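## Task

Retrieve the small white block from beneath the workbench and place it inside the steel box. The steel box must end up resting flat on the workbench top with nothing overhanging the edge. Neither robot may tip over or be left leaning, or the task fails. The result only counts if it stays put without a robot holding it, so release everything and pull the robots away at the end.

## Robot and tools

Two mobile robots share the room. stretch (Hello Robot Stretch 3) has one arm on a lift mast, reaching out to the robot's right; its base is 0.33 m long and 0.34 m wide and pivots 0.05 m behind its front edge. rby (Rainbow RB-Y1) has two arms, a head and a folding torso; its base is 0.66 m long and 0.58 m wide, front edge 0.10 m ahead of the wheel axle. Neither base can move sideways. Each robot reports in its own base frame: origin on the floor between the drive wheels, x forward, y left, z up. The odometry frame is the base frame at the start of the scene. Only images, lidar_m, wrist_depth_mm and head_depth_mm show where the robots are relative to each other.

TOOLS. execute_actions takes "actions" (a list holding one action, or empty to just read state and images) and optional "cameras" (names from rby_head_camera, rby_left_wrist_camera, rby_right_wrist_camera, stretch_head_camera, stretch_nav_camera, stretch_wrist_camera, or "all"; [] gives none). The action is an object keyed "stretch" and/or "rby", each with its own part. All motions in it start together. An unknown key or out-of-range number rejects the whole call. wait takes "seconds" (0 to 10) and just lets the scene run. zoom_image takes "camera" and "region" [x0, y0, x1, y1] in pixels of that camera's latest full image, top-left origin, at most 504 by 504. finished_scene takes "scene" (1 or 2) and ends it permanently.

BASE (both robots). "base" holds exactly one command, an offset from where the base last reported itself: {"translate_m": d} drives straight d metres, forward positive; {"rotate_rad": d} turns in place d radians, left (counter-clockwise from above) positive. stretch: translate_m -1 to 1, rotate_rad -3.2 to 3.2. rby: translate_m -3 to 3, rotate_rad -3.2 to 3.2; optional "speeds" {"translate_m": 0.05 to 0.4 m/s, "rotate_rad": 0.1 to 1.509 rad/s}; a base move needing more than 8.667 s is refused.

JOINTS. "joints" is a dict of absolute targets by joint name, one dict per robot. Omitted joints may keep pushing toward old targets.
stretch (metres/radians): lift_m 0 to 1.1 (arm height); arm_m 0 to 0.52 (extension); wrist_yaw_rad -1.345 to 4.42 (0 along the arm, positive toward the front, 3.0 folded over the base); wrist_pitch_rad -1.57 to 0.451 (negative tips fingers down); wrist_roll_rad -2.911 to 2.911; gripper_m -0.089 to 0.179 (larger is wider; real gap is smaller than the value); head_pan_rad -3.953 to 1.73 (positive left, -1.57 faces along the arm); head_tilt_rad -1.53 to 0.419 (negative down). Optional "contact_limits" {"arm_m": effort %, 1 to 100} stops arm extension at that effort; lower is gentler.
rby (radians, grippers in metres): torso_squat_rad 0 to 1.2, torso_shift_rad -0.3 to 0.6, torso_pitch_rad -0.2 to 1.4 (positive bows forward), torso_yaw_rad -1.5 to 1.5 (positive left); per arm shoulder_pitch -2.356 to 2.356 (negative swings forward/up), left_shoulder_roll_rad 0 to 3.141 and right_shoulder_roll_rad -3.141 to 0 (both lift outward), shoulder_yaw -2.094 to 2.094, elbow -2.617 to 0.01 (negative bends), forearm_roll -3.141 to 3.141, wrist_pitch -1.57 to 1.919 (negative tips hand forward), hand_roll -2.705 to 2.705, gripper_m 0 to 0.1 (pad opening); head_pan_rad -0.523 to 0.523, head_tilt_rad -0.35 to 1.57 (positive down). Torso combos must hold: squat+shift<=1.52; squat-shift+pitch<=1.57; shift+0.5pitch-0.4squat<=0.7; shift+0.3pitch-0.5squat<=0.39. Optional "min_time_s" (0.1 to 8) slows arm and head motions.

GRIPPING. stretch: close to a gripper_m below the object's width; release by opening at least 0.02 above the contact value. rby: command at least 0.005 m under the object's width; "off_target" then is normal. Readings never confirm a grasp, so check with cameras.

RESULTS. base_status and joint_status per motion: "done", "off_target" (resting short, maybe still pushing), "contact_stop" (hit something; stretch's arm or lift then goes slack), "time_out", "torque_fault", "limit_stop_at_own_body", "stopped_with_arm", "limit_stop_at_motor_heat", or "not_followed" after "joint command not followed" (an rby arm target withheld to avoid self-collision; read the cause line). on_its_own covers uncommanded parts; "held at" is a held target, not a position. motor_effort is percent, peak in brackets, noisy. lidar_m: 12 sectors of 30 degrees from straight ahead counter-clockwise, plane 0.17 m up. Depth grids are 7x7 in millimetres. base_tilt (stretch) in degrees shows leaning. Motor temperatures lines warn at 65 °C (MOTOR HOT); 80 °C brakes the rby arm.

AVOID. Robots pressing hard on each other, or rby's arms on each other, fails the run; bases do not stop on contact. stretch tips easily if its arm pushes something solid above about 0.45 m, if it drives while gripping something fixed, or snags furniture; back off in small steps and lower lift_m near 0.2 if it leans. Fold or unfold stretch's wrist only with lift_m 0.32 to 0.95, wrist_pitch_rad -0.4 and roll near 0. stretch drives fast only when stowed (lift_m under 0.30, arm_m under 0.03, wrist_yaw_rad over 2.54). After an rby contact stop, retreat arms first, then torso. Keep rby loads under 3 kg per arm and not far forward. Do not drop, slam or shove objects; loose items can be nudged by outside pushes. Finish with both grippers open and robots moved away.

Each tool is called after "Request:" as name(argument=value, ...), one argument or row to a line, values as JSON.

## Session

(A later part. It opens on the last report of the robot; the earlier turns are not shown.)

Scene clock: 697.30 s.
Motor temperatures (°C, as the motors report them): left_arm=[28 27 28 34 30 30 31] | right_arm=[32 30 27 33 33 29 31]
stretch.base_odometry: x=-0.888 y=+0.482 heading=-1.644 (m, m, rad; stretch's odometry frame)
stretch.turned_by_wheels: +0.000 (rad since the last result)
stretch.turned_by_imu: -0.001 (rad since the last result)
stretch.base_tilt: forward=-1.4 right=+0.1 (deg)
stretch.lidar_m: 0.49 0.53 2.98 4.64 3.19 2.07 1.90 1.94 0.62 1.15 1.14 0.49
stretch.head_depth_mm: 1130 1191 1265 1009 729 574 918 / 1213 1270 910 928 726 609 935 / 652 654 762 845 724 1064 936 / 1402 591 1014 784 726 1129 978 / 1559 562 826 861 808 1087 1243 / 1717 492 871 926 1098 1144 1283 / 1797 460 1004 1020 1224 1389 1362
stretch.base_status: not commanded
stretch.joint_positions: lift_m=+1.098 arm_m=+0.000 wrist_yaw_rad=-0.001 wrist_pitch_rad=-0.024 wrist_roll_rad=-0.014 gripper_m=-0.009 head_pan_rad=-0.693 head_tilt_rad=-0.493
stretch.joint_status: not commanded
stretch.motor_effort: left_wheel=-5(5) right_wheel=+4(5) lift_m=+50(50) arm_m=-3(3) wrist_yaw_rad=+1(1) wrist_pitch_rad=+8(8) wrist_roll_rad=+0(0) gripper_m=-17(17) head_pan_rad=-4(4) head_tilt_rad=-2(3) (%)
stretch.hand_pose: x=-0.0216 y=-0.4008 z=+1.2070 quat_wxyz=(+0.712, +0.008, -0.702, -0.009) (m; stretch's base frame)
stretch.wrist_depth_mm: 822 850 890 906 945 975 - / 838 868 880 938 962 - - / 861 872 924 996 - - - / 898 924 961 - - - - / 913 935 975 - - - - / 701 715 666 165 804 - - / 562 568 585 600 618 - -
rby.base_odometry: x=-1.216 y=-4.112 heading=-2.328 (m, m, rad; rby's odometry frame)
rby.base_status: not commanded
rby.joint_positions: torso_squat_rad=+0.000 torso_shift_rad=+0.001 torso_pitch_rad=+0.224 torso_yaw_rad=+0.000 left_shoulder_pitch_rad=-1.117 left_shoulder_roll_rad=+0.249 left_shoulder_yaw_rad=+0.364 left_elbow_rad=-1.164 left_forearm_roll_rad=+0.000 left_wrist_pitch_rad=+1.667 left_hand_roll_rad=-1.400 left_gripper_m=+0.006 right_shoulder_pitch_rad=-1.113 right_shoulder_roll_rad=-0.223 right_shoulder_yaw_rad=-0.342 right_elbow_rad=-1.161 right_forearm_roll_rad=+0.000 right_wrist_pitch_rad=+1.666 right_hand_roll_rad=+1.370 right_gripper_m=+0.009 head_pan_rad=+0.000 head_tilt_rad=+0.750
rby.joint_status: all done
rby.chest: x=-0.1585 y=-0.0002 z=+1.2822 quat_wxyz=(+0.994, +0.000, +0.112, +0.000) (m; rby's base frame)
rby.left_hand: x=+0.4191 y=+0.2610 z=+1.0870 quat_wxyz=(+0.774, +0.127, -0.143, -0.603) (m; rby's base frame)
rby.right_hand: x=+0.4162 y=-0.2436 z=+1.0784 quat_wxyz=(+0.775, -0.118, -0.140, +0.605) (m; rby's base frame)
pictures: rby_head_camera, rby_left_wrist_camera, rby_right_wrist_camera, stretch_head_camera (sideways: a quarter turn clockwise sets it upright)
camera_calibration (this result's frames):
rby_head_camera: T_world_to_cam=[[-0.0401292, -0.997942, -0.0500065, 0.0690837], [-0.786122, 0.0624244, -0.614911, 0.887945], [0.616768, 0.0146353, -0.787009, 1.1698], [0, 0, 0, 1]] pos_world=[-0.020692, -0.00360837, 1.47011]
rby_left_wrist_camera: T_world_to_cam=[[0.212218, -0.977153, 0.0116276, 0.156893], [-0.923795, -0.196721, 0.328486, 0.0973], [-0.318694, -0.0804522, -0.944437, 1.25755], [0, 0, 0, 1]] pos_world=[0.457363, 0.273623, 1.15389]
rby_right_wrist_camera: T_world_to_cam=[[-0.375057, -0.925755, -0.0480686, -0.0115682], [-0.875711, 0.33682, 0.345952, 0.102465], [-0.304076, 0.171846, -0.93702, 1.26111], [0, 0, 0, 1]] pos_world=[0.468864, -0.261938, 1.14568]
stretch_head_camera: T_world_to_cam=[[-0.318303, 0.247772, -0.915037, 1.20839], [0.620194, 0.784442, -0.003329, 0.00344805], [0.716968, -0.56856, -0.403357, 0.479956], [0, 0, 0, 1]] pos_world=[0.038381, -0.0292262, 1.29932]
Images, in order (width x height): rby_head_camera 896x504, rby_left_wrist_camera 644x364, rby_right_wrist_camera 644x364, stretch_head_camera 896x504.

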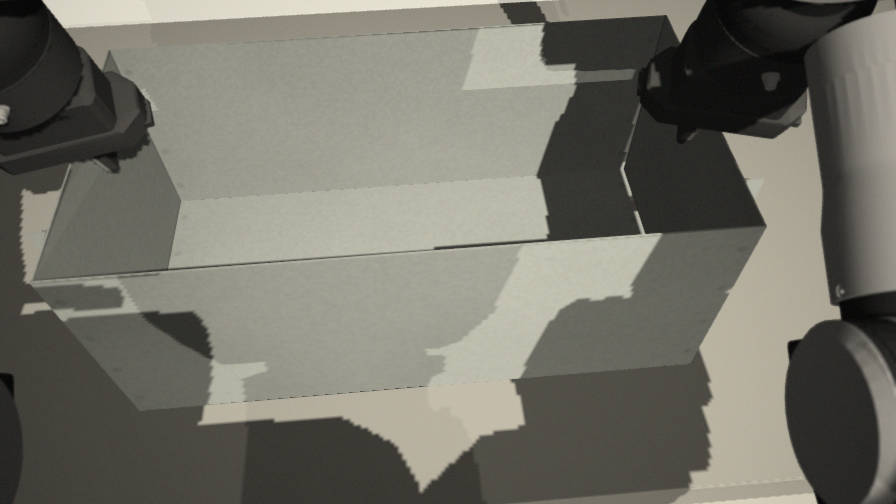

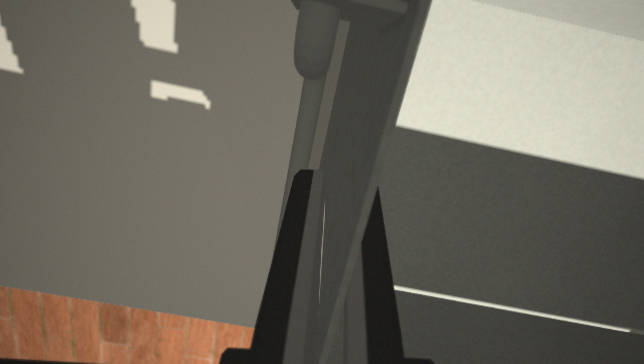

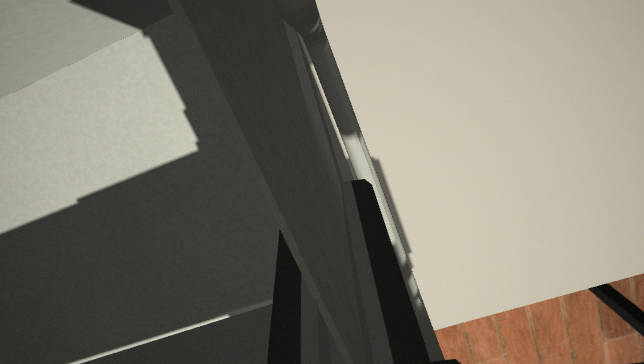

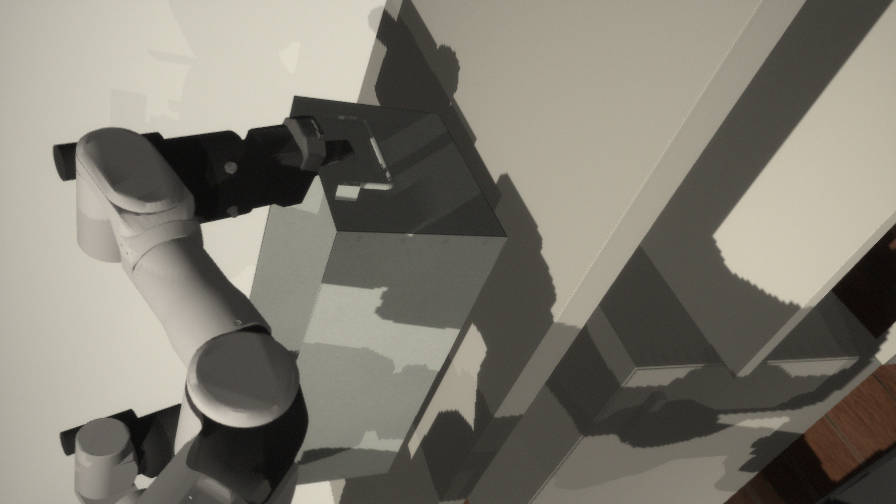

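Request:
execute_actions(
  actions=[
    {"rby": {"joints": {"torso_pitch_rad": 0.237}}},
  ],
  cameras=["rby_left_wrist_camera", "stretch_head_camera", "rby_head_camera"],
)

Scene clock: 701.73 s.
Motor temperatures (°C, as the motors report them): left_arm=[28 27 28 34 30 30 31] | right_arm=[32 30 27 33 33 29 31]
stretch.base_odometry: x=-0.888 y=+0.482 heading=-1.644 (m, m, rad; stretch's odometry frame)
stretch.turned_by_wheels: +0.000 (rad since the last result)
stretch.turned_by_imu: -0.001 (rad since the last result)
stretch.base_tilt: forward=-1.4 right=+0.0 (deg)
stretch.lidar_m: 0.49 0.53 2.98 4.65 3.21 2.07 1.90 1.94 0.62 1.15 1.14 0.49
stretch.head_depth_mm: 1139 1198 1265 1007 734 575 921 / 1212 1273 1278 931 728 607 935 / 1273 657 760 844 721 1064 935 / 1407 593 1032 784 727 1126 978 / 1563 567 822 852 809 1093 1242 / 1704 503 870 924 1090 1138 1288 / 1839 462 1007 1018 1223 1390 1370
stretch.base_status: not commanded
stretch.joint_positions: lift_m=+1.098 arm_m=+0.000 wrist_yaw_rad=-0.001 wrist_pitch_rad=-0.024 wrist_roll_rad=-0.014 gripper_m=-0.009 head_pan_rad=-0.693 head_tilt_rad=-0.493
stretch.joint_status: not commanded
stretch.motor_effort: left_wheel=-5(4) right_wheel=+4(5) lift_m=+49(50) arm_m=-3(2) wrist_yaw_rad=+0(1) wrist_pitch_rad=+8(7) wrist_roll_rad=+0(0) gripper_m=-16(17) head_pan_rad=-4(5) head_tilt_rad=-2(3) (%)
stretch.hand_pose: x=-0.0216 y=-0.4008 z=+1.2070 quat_wxyz=(+0.712, +0.008, -0.702, -0.009) (m; stretch's base frame)
stretch.wrist_depth_mm: 840 857 850 902 932 957 - / 824 894 903 914 989 - - / 856 920 955 978 - - - / 892 932 979 - - - - / 902 918 - - - - - / 698 718 665 165 806 - - / 560 564 584 607 603 - -
rby.base_odometry: x=-1.216 y=-4.112 heading=-2.328 (m, m, rad; rby's odometry frame)
rby.base_status: not commanded
rby.joint_positions: torso_squat_rad=+0.000 torso_shift_rad=+0.001 torso_pitch_rad=+0.239 torso_yaw_rad=+0.000 left_shoulder_pitch_rad=-1.117 left_shoulder_roll_rad=+0.249 left_shoulder_yaw_rad=+0.364 left_elbow_rad=-1.164 left_forearm_roll_rad=+0.000 left_wrist_pitch_rad=+1.666 left_hand_roll_rad=-1.400 left_gripper_m=+0.006 right_shoulder_pitch_rad=-1.113 right_shoulder_roll_rad=-0.223 right_shoulder_yaw_rad=-0.342 right_elbow_rad=-1.161 right_forearm_roll_rad=+0.000 right_wrist_pitch_rad=+1.666 right_hand_roll_rad=+1.370 right_gripper_m=+0.009 head_pan_rad=+0.000 head_tilt_rad=+0.750
rby.joint_status: all done
rby.chest: x=-0.1541 y=-0.0002 z=+1.2811 quat_wxyz=(+0.993, +0.000, +0.119, +0.000) (m; rby's base frame)
rby.left_hand: x=+0.4206 y=+0.2610 z=+1.0773 quat_wxyz=(+0.775, +0.123, -0.137, -0.604) (m; rby's base frame)
rby.right_hand: x=+0.4175 y=-0.2436 z=+1.0688 quat_wxyz=(+0.776, -0.113, -0.135, +0.606) (m; rby's base frame)
pictures: rby_head_camera, rby_left_wrist_camera, stretch_head_camera (sideways: a quarter turn clockwise sets it upright)
camera_calibration (this result's frames):
rby_head_camera: T_world_to_cam=[[-0.0408718, -0.997942, -0.0494008, 0.0683192], [-0.795228, 0.0624239, -0.603089, 0.874249], [0.604932, 0.0146356, -0.796143, 1.17609], [0, 0, 0, 1]] pos_world=[-0.0134367, -0.00360814, 1.46696]
rby_left_wrist_camera: T_world_to_cam=[[0.212363, -0.977154, 0.00846449, 0.160034], [-0.918802, -0.196717, 0.342205, 0.0849687], [-0.332722, -0.0804489, -0.939587, 1.24957], [0, 0, 0, 1]] pos_world=[0.459846, 0.27362, 1.14365]
stretch_head_camera: T_world_to_cam=[[-0.318302, 0.247772, -0.915037, 1.20839], [0.620194, 0.784442, -0.003329, 0.00344806], [0.716968, -0.56856, -0.403356, 0.479956], [0, 0, 0, 1]] pos_world=[0.038381, -0.0292262, 1.29932]
Images, in order (width x height): rby_head_camera 896x504, rby_left_wrist_camera 644x364, stretch_head_camera 896x504.

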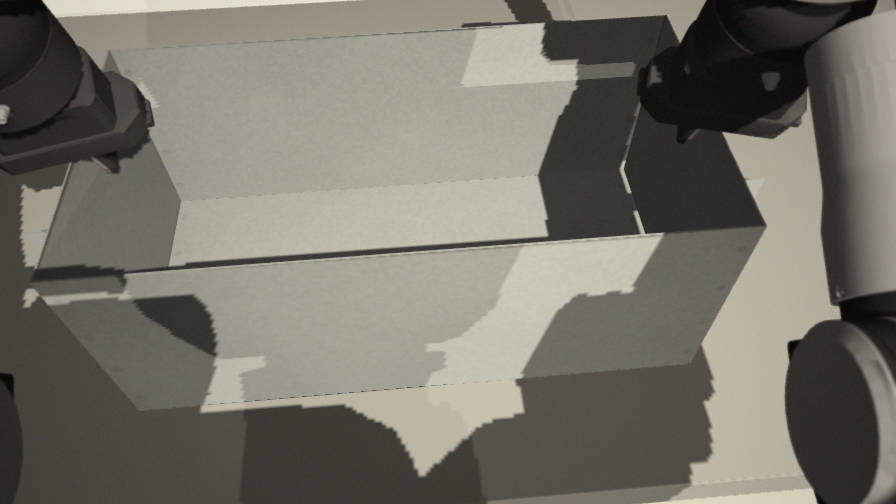

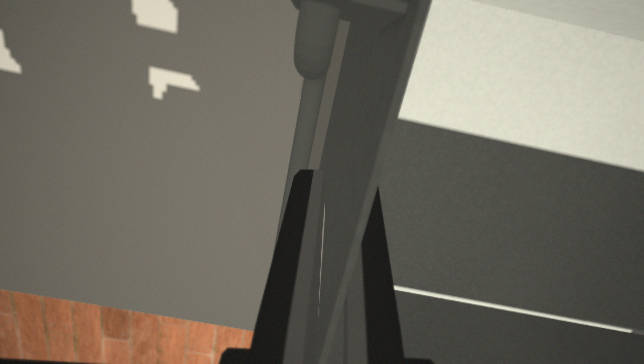

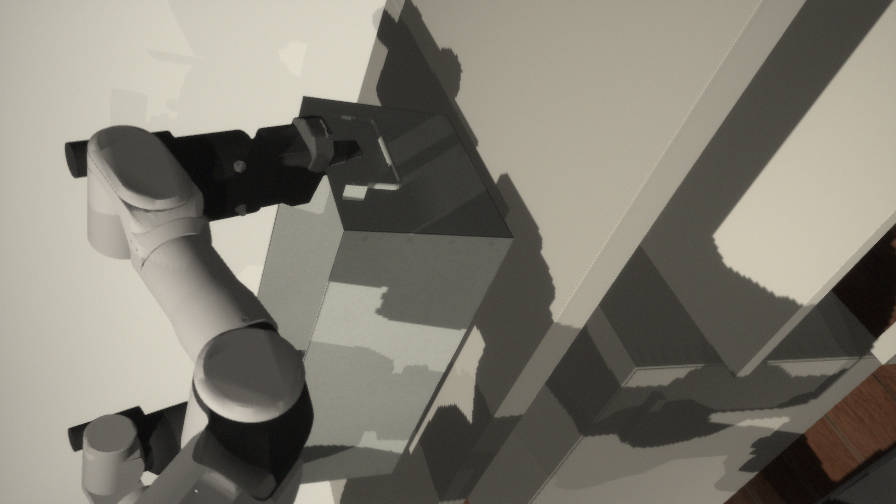

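Request:
zoom_image(
  camera="stretch_head_camera",
  region=[400, 200, 560, 360],
)

Request:
zoom_image(
  camera="rby_head_camera",
  region=[420, 330, 580, 420],
)

Region (400, 200, 560, 360) of stretch_head_camera's 896x504 image, scaled by 3.150, with more detail than that image has.

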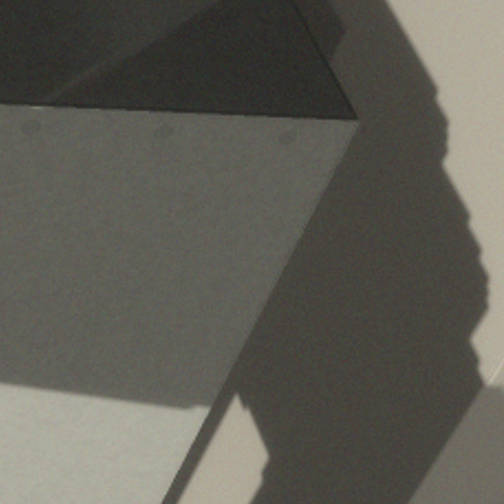

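Region (420, 330, 580, 420) of rby_head_camera's 896x504 image, scaled by 3.150, with more detail than that image has; it fills the top 284 rows of this view, and the rest is white.

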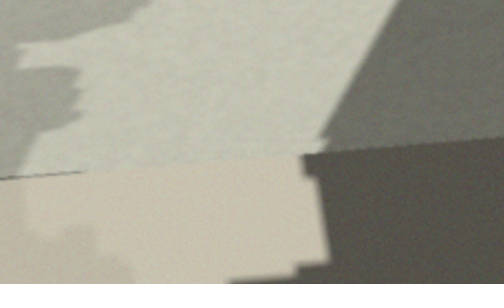

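Request:
execute_actions(
  actions=[
    {"rby": {"joints": {"torso_squat_rad": 0.21}}},
  ],
  cameras=["rby_left_wrist_camera", "stretch_head_camera", "rby_head_camera"],
)

Scene clock: 710.77 s.
Motor temperatures (°C, as the motors report them): left_arm=[28 27 28 34 30 30 31] | right_arm=[32 30 27 33 33 29 31]
stretch.base_odometry: x=-0.888 y=+0.482 heading=-1.644 (m, m, rad; stretch's odometry frame)
stretch.turned_by_wheels: +0.000 (rad since the last result)
stretch.turned_by_imu: -0.001 (rad since the last result)
stretch.base_tilt: forward=-1.4 right=+0.1 (deg)
stretch.lidar_m: 0.49 0.53 2.97 4.65 3.20 2.07 1.90 1.94 0.62 1.15 1.14 0.49
stretch.head_depth_mm: 1130 1198 1268 1009 732 574 920 / 1216 1267 1305 934 727 609 939 / 1295 620 750 841 723 1065 933 / 1415 599 1053 781 729 1124 979 / 1559 586 806 853 807 1093 1244 / 1720 1014 513 925 1093 1143 1288 / 1866 479 503 1016 1217 1392 1363
stretch.base_status: not commanded
stretch.joint_positions: lift_m=+1.098 arm_m=+0.000 wrist_yaw_rad=-0.001 wrist_pitch_rad=-0.024 wrist_roll_rad=-0.014 gripper_m=-0.009 head_pan_rad=-0.693 head_tilt_rad=-0.493
stretch.joint_status: not commanded
stretch.motor_effort: left_wheel=-5(5) right_wheel=+4(4) lift_m=+50(49) arm_m=-2(2) wrist_yaw_rad=+0(1) wrist_pitch_rad=+8(8) wrist_roll_rad=+0(0) gripper_m=-17(17) head_pan_rad=-5(5) head_tilt_rad=-3(3) (%)
stretch.hand_pose: x=-0.0216 y=-0.4008 z=+1.2070 quat_wxyz=(+0.712, +0.008, -0.702, -0.009) (m; stretch's base frame)
stretch.wrist_depth_mm: 804 846 864 896 942 966 - / 856 872 902 949 977 - - / 868 893 957 984 - - - / 906 953 962 - - - - / 899 958 967 - - - - / 690 732 663 166 812 - - / 553 569 580 595 600 - -
rby.base_odometry: x=-1.216 y=-4.112 heading=-2.328 (m, m, rad; rby's odometry frame)
rby.base_status: not commanded
rby.joint_positions: torso_squat_rad=+0.210 torso_shift_rad=+0.001 torso_pitch_rad=+0.239 torso_yaw_rad=+0.000 left_shoulder_pitch_rad=-1.117 left_shoulder_roll_rad=+0.249 left_shoulder_yaw_rad=+0.364 left_elbow_rad=-1.164 left_forearm_roll_rad=+0.000 left_wrist_pitch_rad=+1.666 left_hand_roll_rad=-1.400 left_gripper_m=+0.006 right_shoulder_pitch_rad=-1.113 right_shoulder_roll_rad=-0.223 right_shoulder_yaw_rad=-0.342 right_elbow_rad=-1.161 right_forearm_roll_rad=+0.000 right_wrist_pitch_rad=+1.666 right_hand_roll_rad=+1.370 right_gripper_m=+0.009 head_pan_rad=+0.000 head_tilt_rad=+0.750
rby.joint_status: all done
rby.chest: x=-0.1542 y=-0.0002 z=+1.2658 quat_wxyz=(+0.993, +0.000, +0.119, +0.000) (m; rby's base frame)
rby.left_hand: x=+0.4205 y=+0.2610 z=+1.0621 quat_wxyz=(+0.775, +0.123, -0.137, -0.604) (m; rby's base frame)
rby.right_hand: x=+0.4175 y=-0.2436 z=+1.0536 quat_wxyz=(+0.776, -0.113, -0.135, +0.606) (m; rby's base frame)
pictures: rby_head_camera, rby_left_wrist_camera, stretch_head_camera (sideways: a quarter turn clockwise sets it upright)
camera_calibration (this result's frames):
rby_head_camera: T_world_to_cam=[[-0.0408609, -0.997942, -0.0494099, 0.0675709], [-0.795096, 0.0624239, -0.603262, 0.865148], [0.605105, 0.0146358, -0.796011, 1.16383], [0, 0, 0, 1]] pos_world=[-0.0136039, -0.00360772, 1.45167]
rby_left_wrist_camera: T_world_to_cam=[[0.212361, -0.977154, 0.00851146, 0.160131], [-0.918878, -0.196717, 0.342002, 0.0903422], [-0.332514, -0.0804488, -0.939661, 1.23526], [0, 0, 0, 1]] pos_world=[0.45975, 0.27362, 1.12847]
stretch_head_camera: T_world_to_cam=[[-0.318303, 0.247772, -0.915037, 1.20839], [0.620194, 0.784442, -0.003329, 0.00344805], [0.716968, -0.56856, -0.403357, 0.479956], [0, 0, 0, 1]] pos_world=[0.038381, -0.0292262, 1.29932]
Images, in order (width x height): rby_head_camera 896x504, rby_left_wrist_camera 644x364, stretch_head_camera 896x504.

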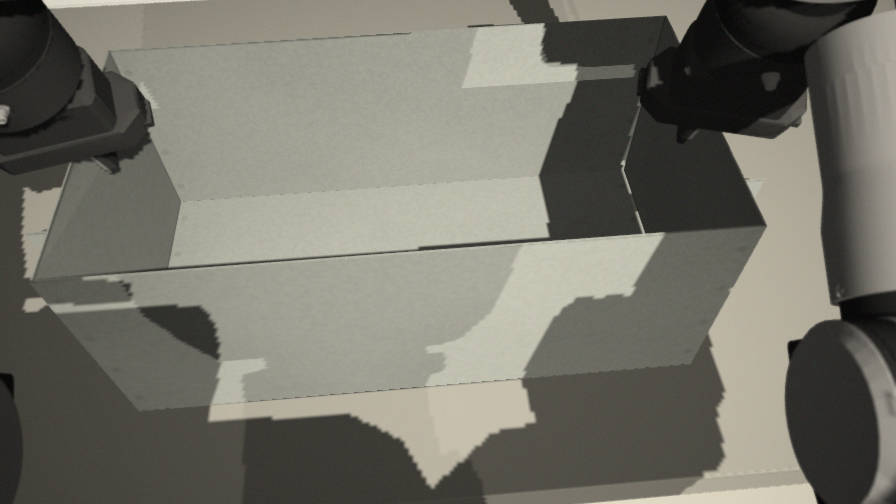

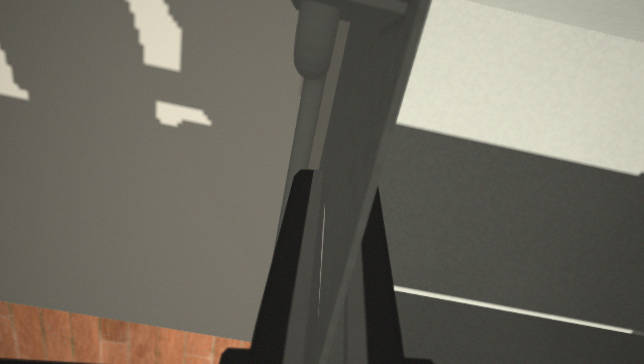

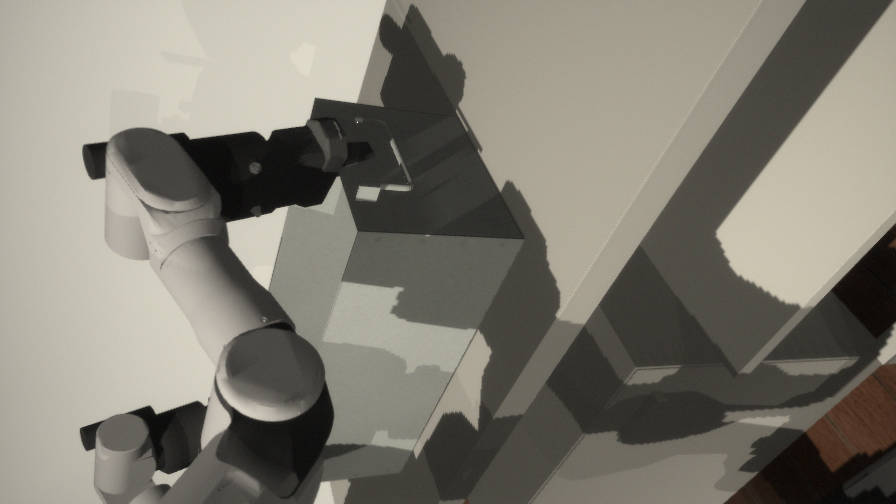

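Request:
zoom_image(
  camera="stretch_head_camera",
  region=[420, 270, 540, 390],
)

Request:
zoom_image(
  camera="stretch_head_camera",
  region=[430, 90, 550, 250],
)

Region (420, 270, 540, 390) of stretch_head_camera's 896x504 image, scaled by 4.200, with more detail than that image has.

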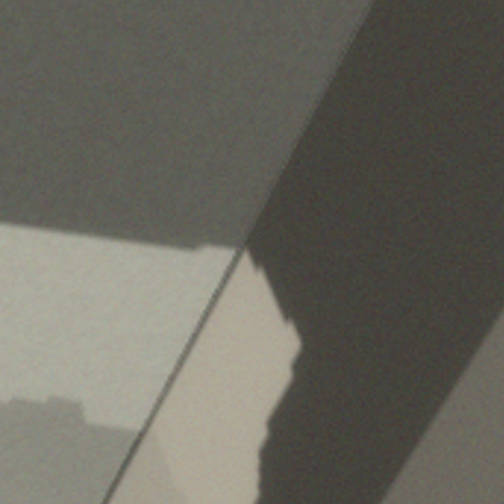

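Region (430, 90, 550, 250) of stretch_head_camera's 896x504 image, scaled by 3.150, with more detail than that image has; it fills the left 378 columns of this view, and the rest is white.

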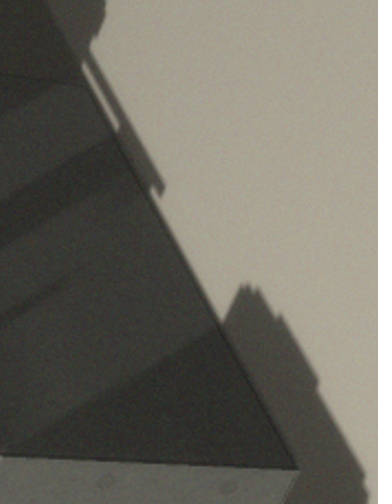

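Request:
execute_actions(
  actions=[
    {"rby": {"joints": {"torso_squat_rad": 0.225, "torso_pitch_rad": 0.243}}},
  ],
  cameras=["stretch_head_camera"],
)

Scene clock: 718.00 s.
Motor temperatures (°C, as the motors report them): left_arm=[28 27 28 34 30 30 31] | right_arm=[32 30 27 33 33 29 31]
stretch.base_odometry: x=-0.888 y=+0.482 heading=-1.644 (m, m, rad; stretch's odometry frame)
stretch.turned_by_wheels: +0.000 (rad since the last result)
stretch.turned_by_imu: -0.001 (rad since the last result)
stretch.base_tilt: forward=-1.4 right=+0.1 (deg)
stretch.lidar_m: 0.49 0.53 2.98 4.66 3.20 2.07 1.89 1.94 0.62 1.15 1.14 0.49
stretch.head_depth_mm: 1133 1202 1267 1007 732 575 919 / 1218 1275 1299 932 728 608 934 / 1294 623 750 840 724 1064 932 / 1412 598 1059 783 727 1129 978 / 1560 1572 807 856 807 1086 1244 / 1712 1019 510 923 1091 1141 1282 / 1863 483 500 1021 1219 1386 1364
stretch.base_status: not commanded
stretch.joint_positions: lift_m=+1.098 arm_m=+0.000 wrist_yaw_rad=-0.001 wrist_pitch_rad=-0.024 wrist_roll_rad=-0.014 gripper_m=-0.009 head_pan_rad=-0.693 head_tilt_rad=-0.493
stretch.joint_status: not commanded
stretch.motor_effort: left_wheel=-5(5) right_wheel=+4(4) lift_m=+50(50) arm_m=-3(2) wrist_yaw_rad=+0(0) wrist_pitch_rad=+8(7) wrist_roll_rad=+0(0) gripper_m=-17(17) head_pan_rad=-5(4) head_tilt_rad=-3(3) (%)
stretch.hand_pose: x=-0.0216 y=-0.4008 z=+1.2070 quat_wxyz=(+0.712, +0.008, -0.702, -0.009) (m; stretch's base frame)
stretch.wrist_depth_mm: 807 849 883 917 903 - - / 849 851 891 952 950 - - / 867 921 934 984 - - - / 926 932 980 - - - - / 916 970 - - - - - / 682 721 688 165 818 - - / 556 575 569 589 604 - -
rby.base_odometry: x=-1.216 y=-4.112 heading=-2.328 (m, m, rad; rby's odometry frame)
rby.base_status: not commanded
rby.joint_positions: torso_squat_rad=+0.225 torso_shift_rad=+0.000 torso_pitch_rad=+0.243 torso_yaw_rad=+0.000 left_shoulder_pitch_rad=-1.119 left_shoulder_roll_rad=+0.250 left_shoulder_yaw_rad=+0.364 left_elbow_rad=-1.165 left_forearm_roll_rad=+0.000 left_wrist_pitch_rad=+1.666 left_hand_roll_rad=-1.400 left_gripper_m=+0.006 right_shoulder_pitch_rad=-1.114 right_shoulder_roll_rad=-0.224 right_shoulder_yaw_rad=-0.342 right_elbow_rad=-1.162 right_forearm_roll_rad=+0.000 right_wrist_pitch_rad=+1.666 right_hand_roll_rad=+1.370 right_gripper_m=+0.009 head_pan_rad=+0.000 head_tilt_rad=+0.750
rby.joint_status: all done
rby.chest: x=-0.1533 y=-0.0002 z=+1.2632 quat_wxyz=(+0.993, +0.000, +0.121, +0.000) (m; rby's base frame)
rby.left_hand: x=+0.4213 y=+0.2608 z=+1.0586 quat_wxyz=(+0.775, +0.122, -0.136, -0.605) (m; rby's base frame)
rby.right_hand: x=+0.4179 y=-0.2437 z=+1.0495 quat_wxyz=(+0.776, -0.113, -0.134, +0.606) (m; rby's base frame)
pictures: stretch_head_camera (sideways: a quarter turn clockwise sets it upright)
camera_calibration (this result's frames):
stretch_head_camera: T_world_to_cam=[[-0.318303, 0.247773, -0.915037, 1.20839], [0.620194, 0.784442, -0.003329, 0.00344805], [0.716968, -0.56856, -0.403357, 0.479956], [0, 0, 0, 1]] pos_world=[0.038381, -0.0292262, 1.29932]
Images, in order (width x height): stretch_head_camera 896x504.

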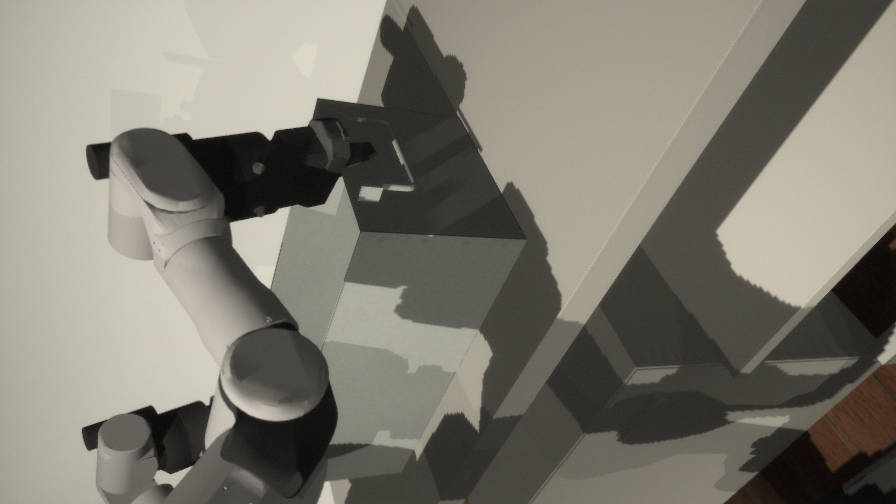

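Request:
execute_actions(
  actions=[
    {"rby": {"joints": {"left_gripper_m": 0.04, "right_gripper_m": 0.04}}},
  ],
  cameras=["rby_left_wrist_camera", "rby_right_wrist_camera", "stretch_head_camera"],
)

Scene clock: 790.20 s.
Motor temperatures (°C, as the motors report them): left_arm=[28 27 28 34 30 30 31] | right_arm=[31 30 27 33 33 28 31]
stretch.base_odometry: x=-0.888 y=+0.482 heading=-1.644 (m, m, rad; stretch's odometry frame)
stretch.turned_by_wheels: +0.000 (rad since the last result)
stretch.turned_by_imu: -0.001 (rad since the last result)
stretch.base_tilt: forward=-1.4 right=+0.1 (deg)
stretch.lidar_m: 0.49 0.53 2.98 4.66 3.21 2.07 1.88 1.94 0.62 1.15 1.14 0.49
stretch.head_depth_mm: 1139 1195 1267 1007 733 574 919 / 1222 1273 1309 935 728 609 936 / 1296 623 751 840 723 1063 934 / 1420 600 1059 781 726 1123 979 / 1555 607 806 858 808 1089 1243 / 1714 1018 510 926 1097 1142 1285 / 1853 482 500 1017 1219 1392 1360
stretch.base_status: not commanded
stretch.joint_positions: lift_m=+1.098 arm_m=+0.000 wrist_yaw_rad=-0.001 wrist_pitch_rad=-0.024 wrist_roll_rad=-0.014 gripper_m=-0.009 head_pan_rad=-0.693 head_tilt_rad=-0.493
stretch.joint_status: not commanded
stretch.motor_effort: left_wheel=-5(5) right_wheel=+5(4) lift_m=+50(50) arm_m=-3(3) wrist_yaw_rad=+0(1) wrist_pitch_rad=+8(8) wrist_roll_rad=+0(0) gripper_m=-17(16) head_pan_rad=-4(3) head_tilt_rad=-3(3) (%)
stretch.hand_pose: x=-0.0216 y=-0.4008 z=+1.2070 quat_wxyz=(+0.712, +0.008, -0.702, -0.009) (m; stretch's base frame)
stretch.wrist_depth_mm: 788 828 848 903 925 985 - / 815 874 939 964 963 - - / 889 896 930 954 - - - / 906 927 957 - - - - / 908 948 996 - - - - / 696 717 676 166 812 - - / 548 567 577 593 601 - -
rby.base_odometry: x=-1.216 y=-4.112 heading=-2.328 (m, m, rad; rby's odometry frame)
rby.base_status: not commanded
rby.joint_positions: torso_squat_rad=+0.225 torso_shift_rad=+0.000 torso_pitch_rad=+0.243 torso_yaw_rad=+0.000 left_shoulder_pitch_rad=-1.120 left_shoulder_roll_rad=+0.251 left_shoulder_yaw_rad=+0.364 left_elbow_rad=-1.166 left_forearm_roll_rad=+0.000 left_wrist_pitch_rad=+1.666 left_hand_roll_rad=-1.400 left_gripper_m=+0.040 right_shoulder_pitch_rad=-1.115 right_shoulder_roll_rad=-0.225 right_shoulder_yaw_rad=-0.342 right_elbow_rad=-1.163 right_forearm_roll_rad=+0.000 right_wrist_pitch_rad=+1.666 right_hand_roll_rad=+1.370 right_gripper_m=+0.040 head_pan_rad=+0.000 head_tilt_rad=+0.750
rby.joint_status: all done
rby.chest: x=-0.1534 y=-0.0002 z=+1.2632 quat_wxyz=(+0.993, +0.000, +0.121, +0.000) (m; rby's base frame)
rby.left_hand: x=+0.4217 y=+0.2611 z=+1.0596 quat_wxyz=(+0.775, +0.123, -0.137, -0.604) (m; rby's base frame)
rby.right_hand: x=+0.4185 y=-0.2441 z=+1.0508 quat_wxyz=(+0.776, -0.114, -0.135, +0.606) (m; rby's base frame)
pictures: rby_left_wrist_camera, rby_right_wrist_camera, stretch_head_camera (sideways: a quarter turn clockwise sets it upright)
camera_calibration (this result's frames):
rby_left_wrist_camera: T_world_to_cam=[[0.212453, -0.977139, 0.00794558, 0.160602], [-0.919326, -0.197114, 0.340567, 0.094124], [-0.331215, -0.0796592, -0.940187, 1.23309], [0, 0, 0, 1]] pos_world=[0.460826, 0.27371, 1.126]
rby_right_wrist_camera: T_world_to_cam=[[-0.376194, -0.925591, -0.0419417, -0.0183553], [-0.870702, 0.337683, 0.357557, 0.100109], [-0.316789, 0.17103, -0.932949, 1.2369], [0, 0, 0, 1]] pos_world=[0.472098, -0.262342, 1.1174]
stretch_head_camera: T_world_to_cam=[[-0.318303, 0.247772, -0.915037, 1.20839], [0.620194, 0.784442, -0.003329, 0.00344805], [0.716968, -0.56856, -0.403357, 0.479956], [0, 0, 0, 1]] pos_world=[0.038381, -0.0292262, 1.29932]
Images, in order (width x height): rby_left_wrist_camera 644x364, rby_right_wrist_camera 644x364, stretch_head_camera 896x504.

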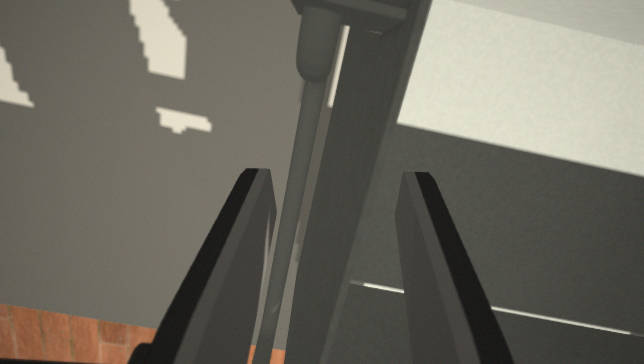

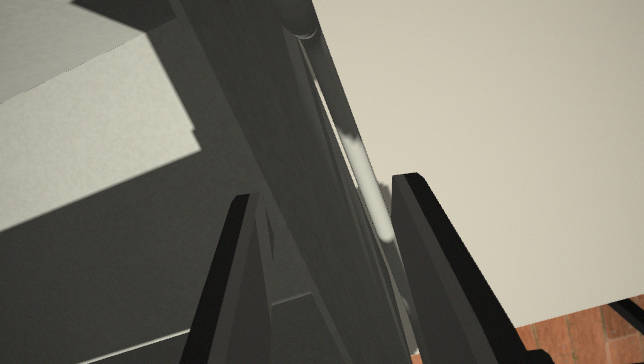

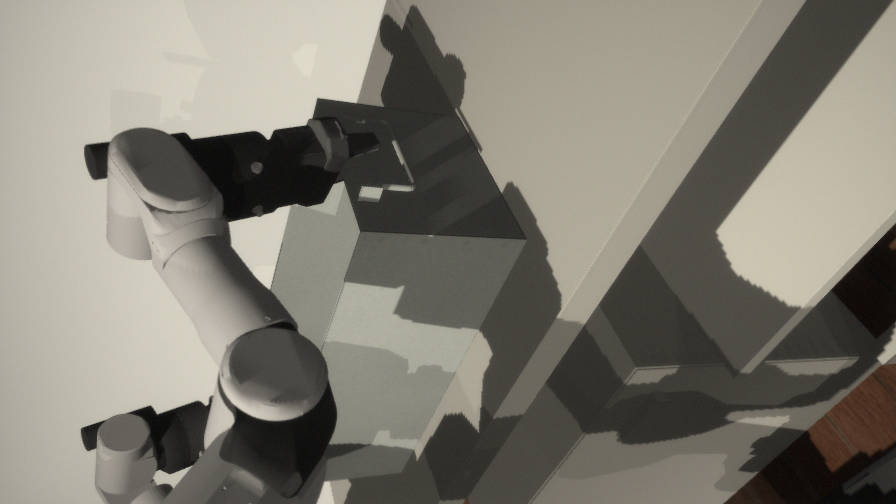

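Request:
execute_actions(
  actions=[
    {"rby": {"base": {"translate_m": -1.3}, "joints": {"left_elbow_rad": -1.5, "right_elbow_rad": -1.5, "torso_pitch_rad": 0.1, "head_tilt_rad": 0.3}}, "stretch": {"base": {"translate_m": 0.67}, "joints": {"arm_m": 0.43, "wrist_yaw_rad": 1.7, "wrist_pitch_rad": -0.2, "head_pan_rad": -1.35, "head_tilt_rad": -0.55}}},
  ],
)

Scene clock: 809.50 s.
Motor temperatures (°C, as the motors report them): left_arm=[28 27 28 33 30 30 31] | right_arm=[31 29 27 32 33 28 31]
stretch.base_odometry: x=-0.937 y=-0.186 heading=-1.645 (m, m, rad; stretch's odometry frame)
stretch.turned_by_wheels: +0.000 (rad since the last result)
stretch.turned_by_imu: -0.006 (rad since the last result)
stretch.base_tilt: forward=-1.4 right=+0.1 (deg)
stretch.lidar_m: 2.07 2.09 2.13 1.06 1.07 2.82 2.56 1.14 1.16 0.41 0.41 0.51
stretch.head_depth_mm: 911 - 1054 699 498 531 483 / 925 979 702 709 505 540 487 / 935 1000 1066 718 513 541 491 / 948 1016 902 725 521 539 672 / 957 1030 722 499 529 536 669 / 965 1050 728 503 534 535 682 / 978 1058 738 508 543 532 678
stretch.base_status: done
stretch.joint_positions: lift_m=+1.098 arm_m=+0.430 wrist_yaw_rad=+1.699 wrist_pitch_rad=-0.217 wrist_roll_rad=-0.014 gripper_m=-0.009 head_pan_rad=-1.343 head_tilt_rad=-0.543
stretch.joint_status: all done
stretch.motor_effort: left_wheel=-4(5) right_wheel=+4(8) lift_m=+50(49) arm_m=+1(1) wrist_yaw_rad=+1(2) wrist_pitch_rad=+5(8) wrist_roll_rad=+0(0) gripper_m=-16(16) head_pan_rad=-4(44) head_tilt_rad=-3(11) (%)
stretch.hand_pose: x=+0.2217 y=-0.5435 z=+1.1584 quat_wxyz=(+0.525, +0.575, -0.403, +0.481) (m; stretch's base frame)
stretch.wrist_depth_mm: - - - - - - 685 / - - - - - 976 671 / - - - - - 985 647 / - - - - - 955 661 / - - 378 273 388 737 641 / - - 426 166 340 570 585 / - 316 439 448 455 283 487
rby.base_odometry: x=-0.323 y=-3.168 heading=-2.329 (m, m, rad; rby's odometry frame)
rby.base_status: done
rby.joint_positions: torso_squat_rad=+0.225 torso_shift_rad=+0.000 torso_pitch_rad=+0.100 torso_yaw_rad=+0.000 left_shoulder_pitch_rad=-1.120 left_shoulder_roll_rad=+0.251 left_shoulder_yaw_rad=+0.364 left_elbow_rad=-1.500 left_forearm_roll_rad=+0.000 left_wrist_pitch_rad=+1.666 left_hand_roll_rad=-1.400 left_gripper_m=+0.040 right_shoulder_pitch_rad=-1.116 right_shoulder_roll_rad=-0.225 right_shoulder_yaw_rad=-0.342 right_elbow_rad=-1.500 right_forearm_roll_rad=+0.000 right_wrist_pitch_rad=+1.666 right_hand_roll_rad=+1.370 right_gripper_m=+0.040 head_pan_rad=+0.000 head_tilt_rad=+0.300
rby.joint_status: all done
rby.chest: x=-0.1972 y=-0.0002 z=+1.2707 quat_wxyz=(+0.999, +0.000, +0.050, +0.000) (m; rby's base frame)
rby.left_hand: x=+0.4083 y=+0.2631 z=+1.2680 quat_wxyz=(+0.720, +0.273, -0.309, -0.559) (m; rby's base frame)
rby.right_hand: x=+0.4083 y=-0.2454 z=+1.2598 quat_wxyz=(+0.721, -0.261, -0.311, +0.562) (m; rby's base frame)
pictures: rby_head_camera, rby_left_wrist_camera, rby_right_wrist_camera, stretch_head_camera (sideways: a quarter turn clockwise sets it upright), stretch_nav_camera (sideways: a quarter turn counterclockwise sets it upright), stretch_wrist_camera
camera_calibration (this result's frames):
rby_head_camera: T_world_to_cam=[[-0.00681951, -0.997931, -0.0639243, 0.0919261], [-0.325765, 0.0626556, -0.943372, 1.38927], [0.945426, 0.0143909, -0.325518, 0.578575], [0, 0, 0, 1]] pos_world=[-0.0937988, -0.00363574, 1.50481]
rby_left_wrist_camera: T_world_to_cam=[[0.193033, -0.977805, 0.0814567, 0.0785994], [-0.971414, -0.202141, -0.124475, 0.623499], [0.138178, -0.0551003, -0.988873, 1.28839], [0, 0, 0, 1]] pos_world=[0.412476, 0.27388, 1.34526]
rby_right_wrist_camera: T_world_to_cam=[[-0.318814, -0.92685, -0.198257, 0.15853], [-0.935646, 0.341172, -0.0903759, 0.6086], [0.151405, 0.156685, -0.975975, 1.28835], [0, 0, 0, 1]] pos_world=[0.424913, -0.262569, 1.34383]
stretch_head_camera: T_world_to_cam=[[-0.11345, 0.43375, -0.893862, 1.17951], [0.968523, 0.248915, -0.00213965, -0.000225341], [0.221568, -0.865969, -0.448336, 0.541509], [0, 0, 0, 1]] pos_world=[0.0140536, -0.0426273, 1.2971]
stretch_nav_camera: T_world_to_cam=[[0.106983, -0.494038, 0.862833, -1.08631], [-0.98649, -0.161032, 0.0301115, 0.0198268], [0.124068, -0.854398, -0.504591, 0.619914], [0, 0, 0, 1]] pos_world=[0.0588642, -0.00383403, 1.24951]
stretch_wrist_camera: T_world_to_cam=[[0.134816, -0.98927, 0.0562942, -0.639917], [-0.410385, -0.107457, -0.905559, 1.115], [0.901892, 0.0989812, -0.420468, 0.508942], [0, 0, 0, 1]] pos_world=[0.0848378, -0.563612, 1.25971]
Images, in order (width x height): rby_head_camera 896x504, rby_left_wrist_camera 644x364, rby_right_wrist_camera 644x364, stretch_head_camera 896x504, stretch_nav_camera 672x504, stretch_wrist_camera 644x364.

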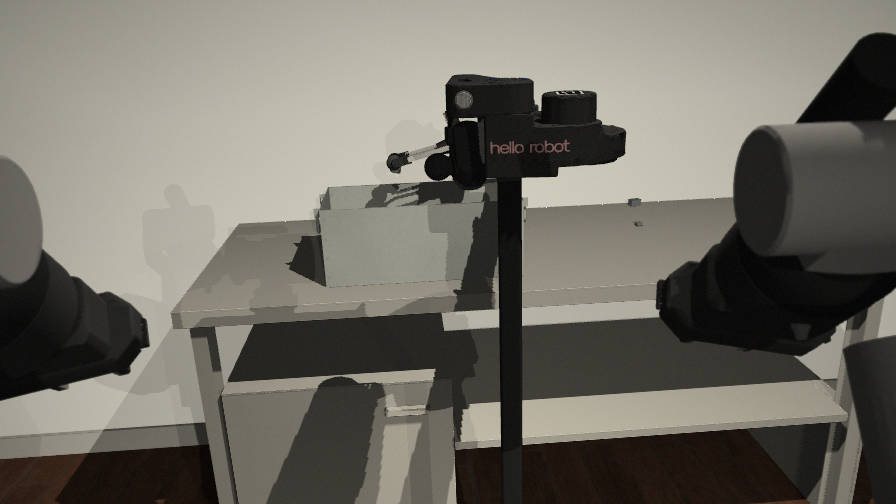

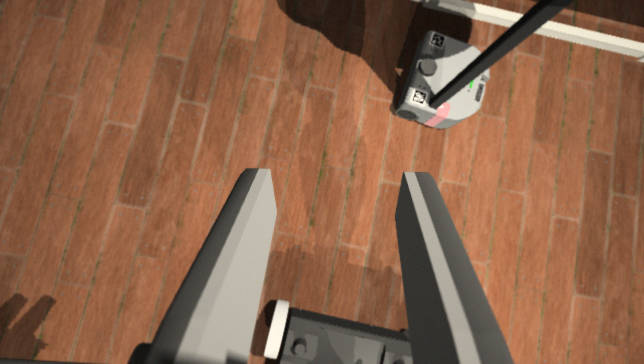

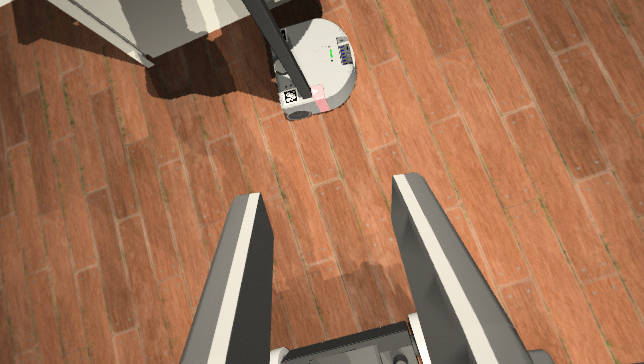

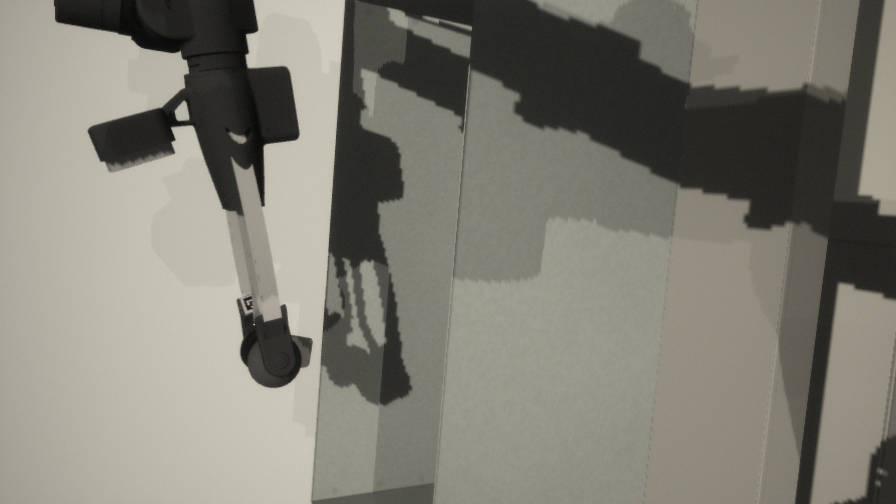

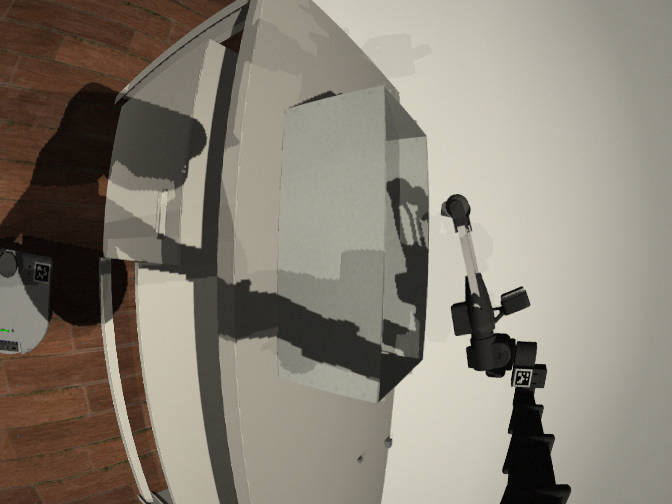

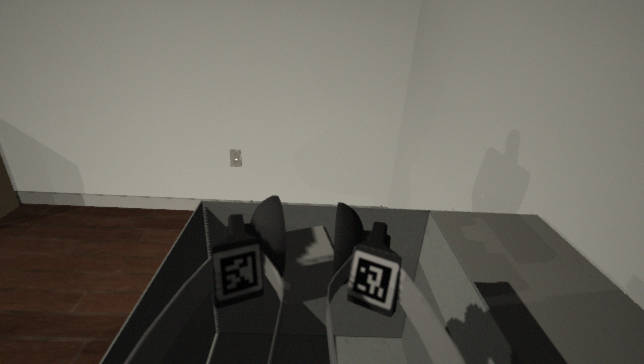

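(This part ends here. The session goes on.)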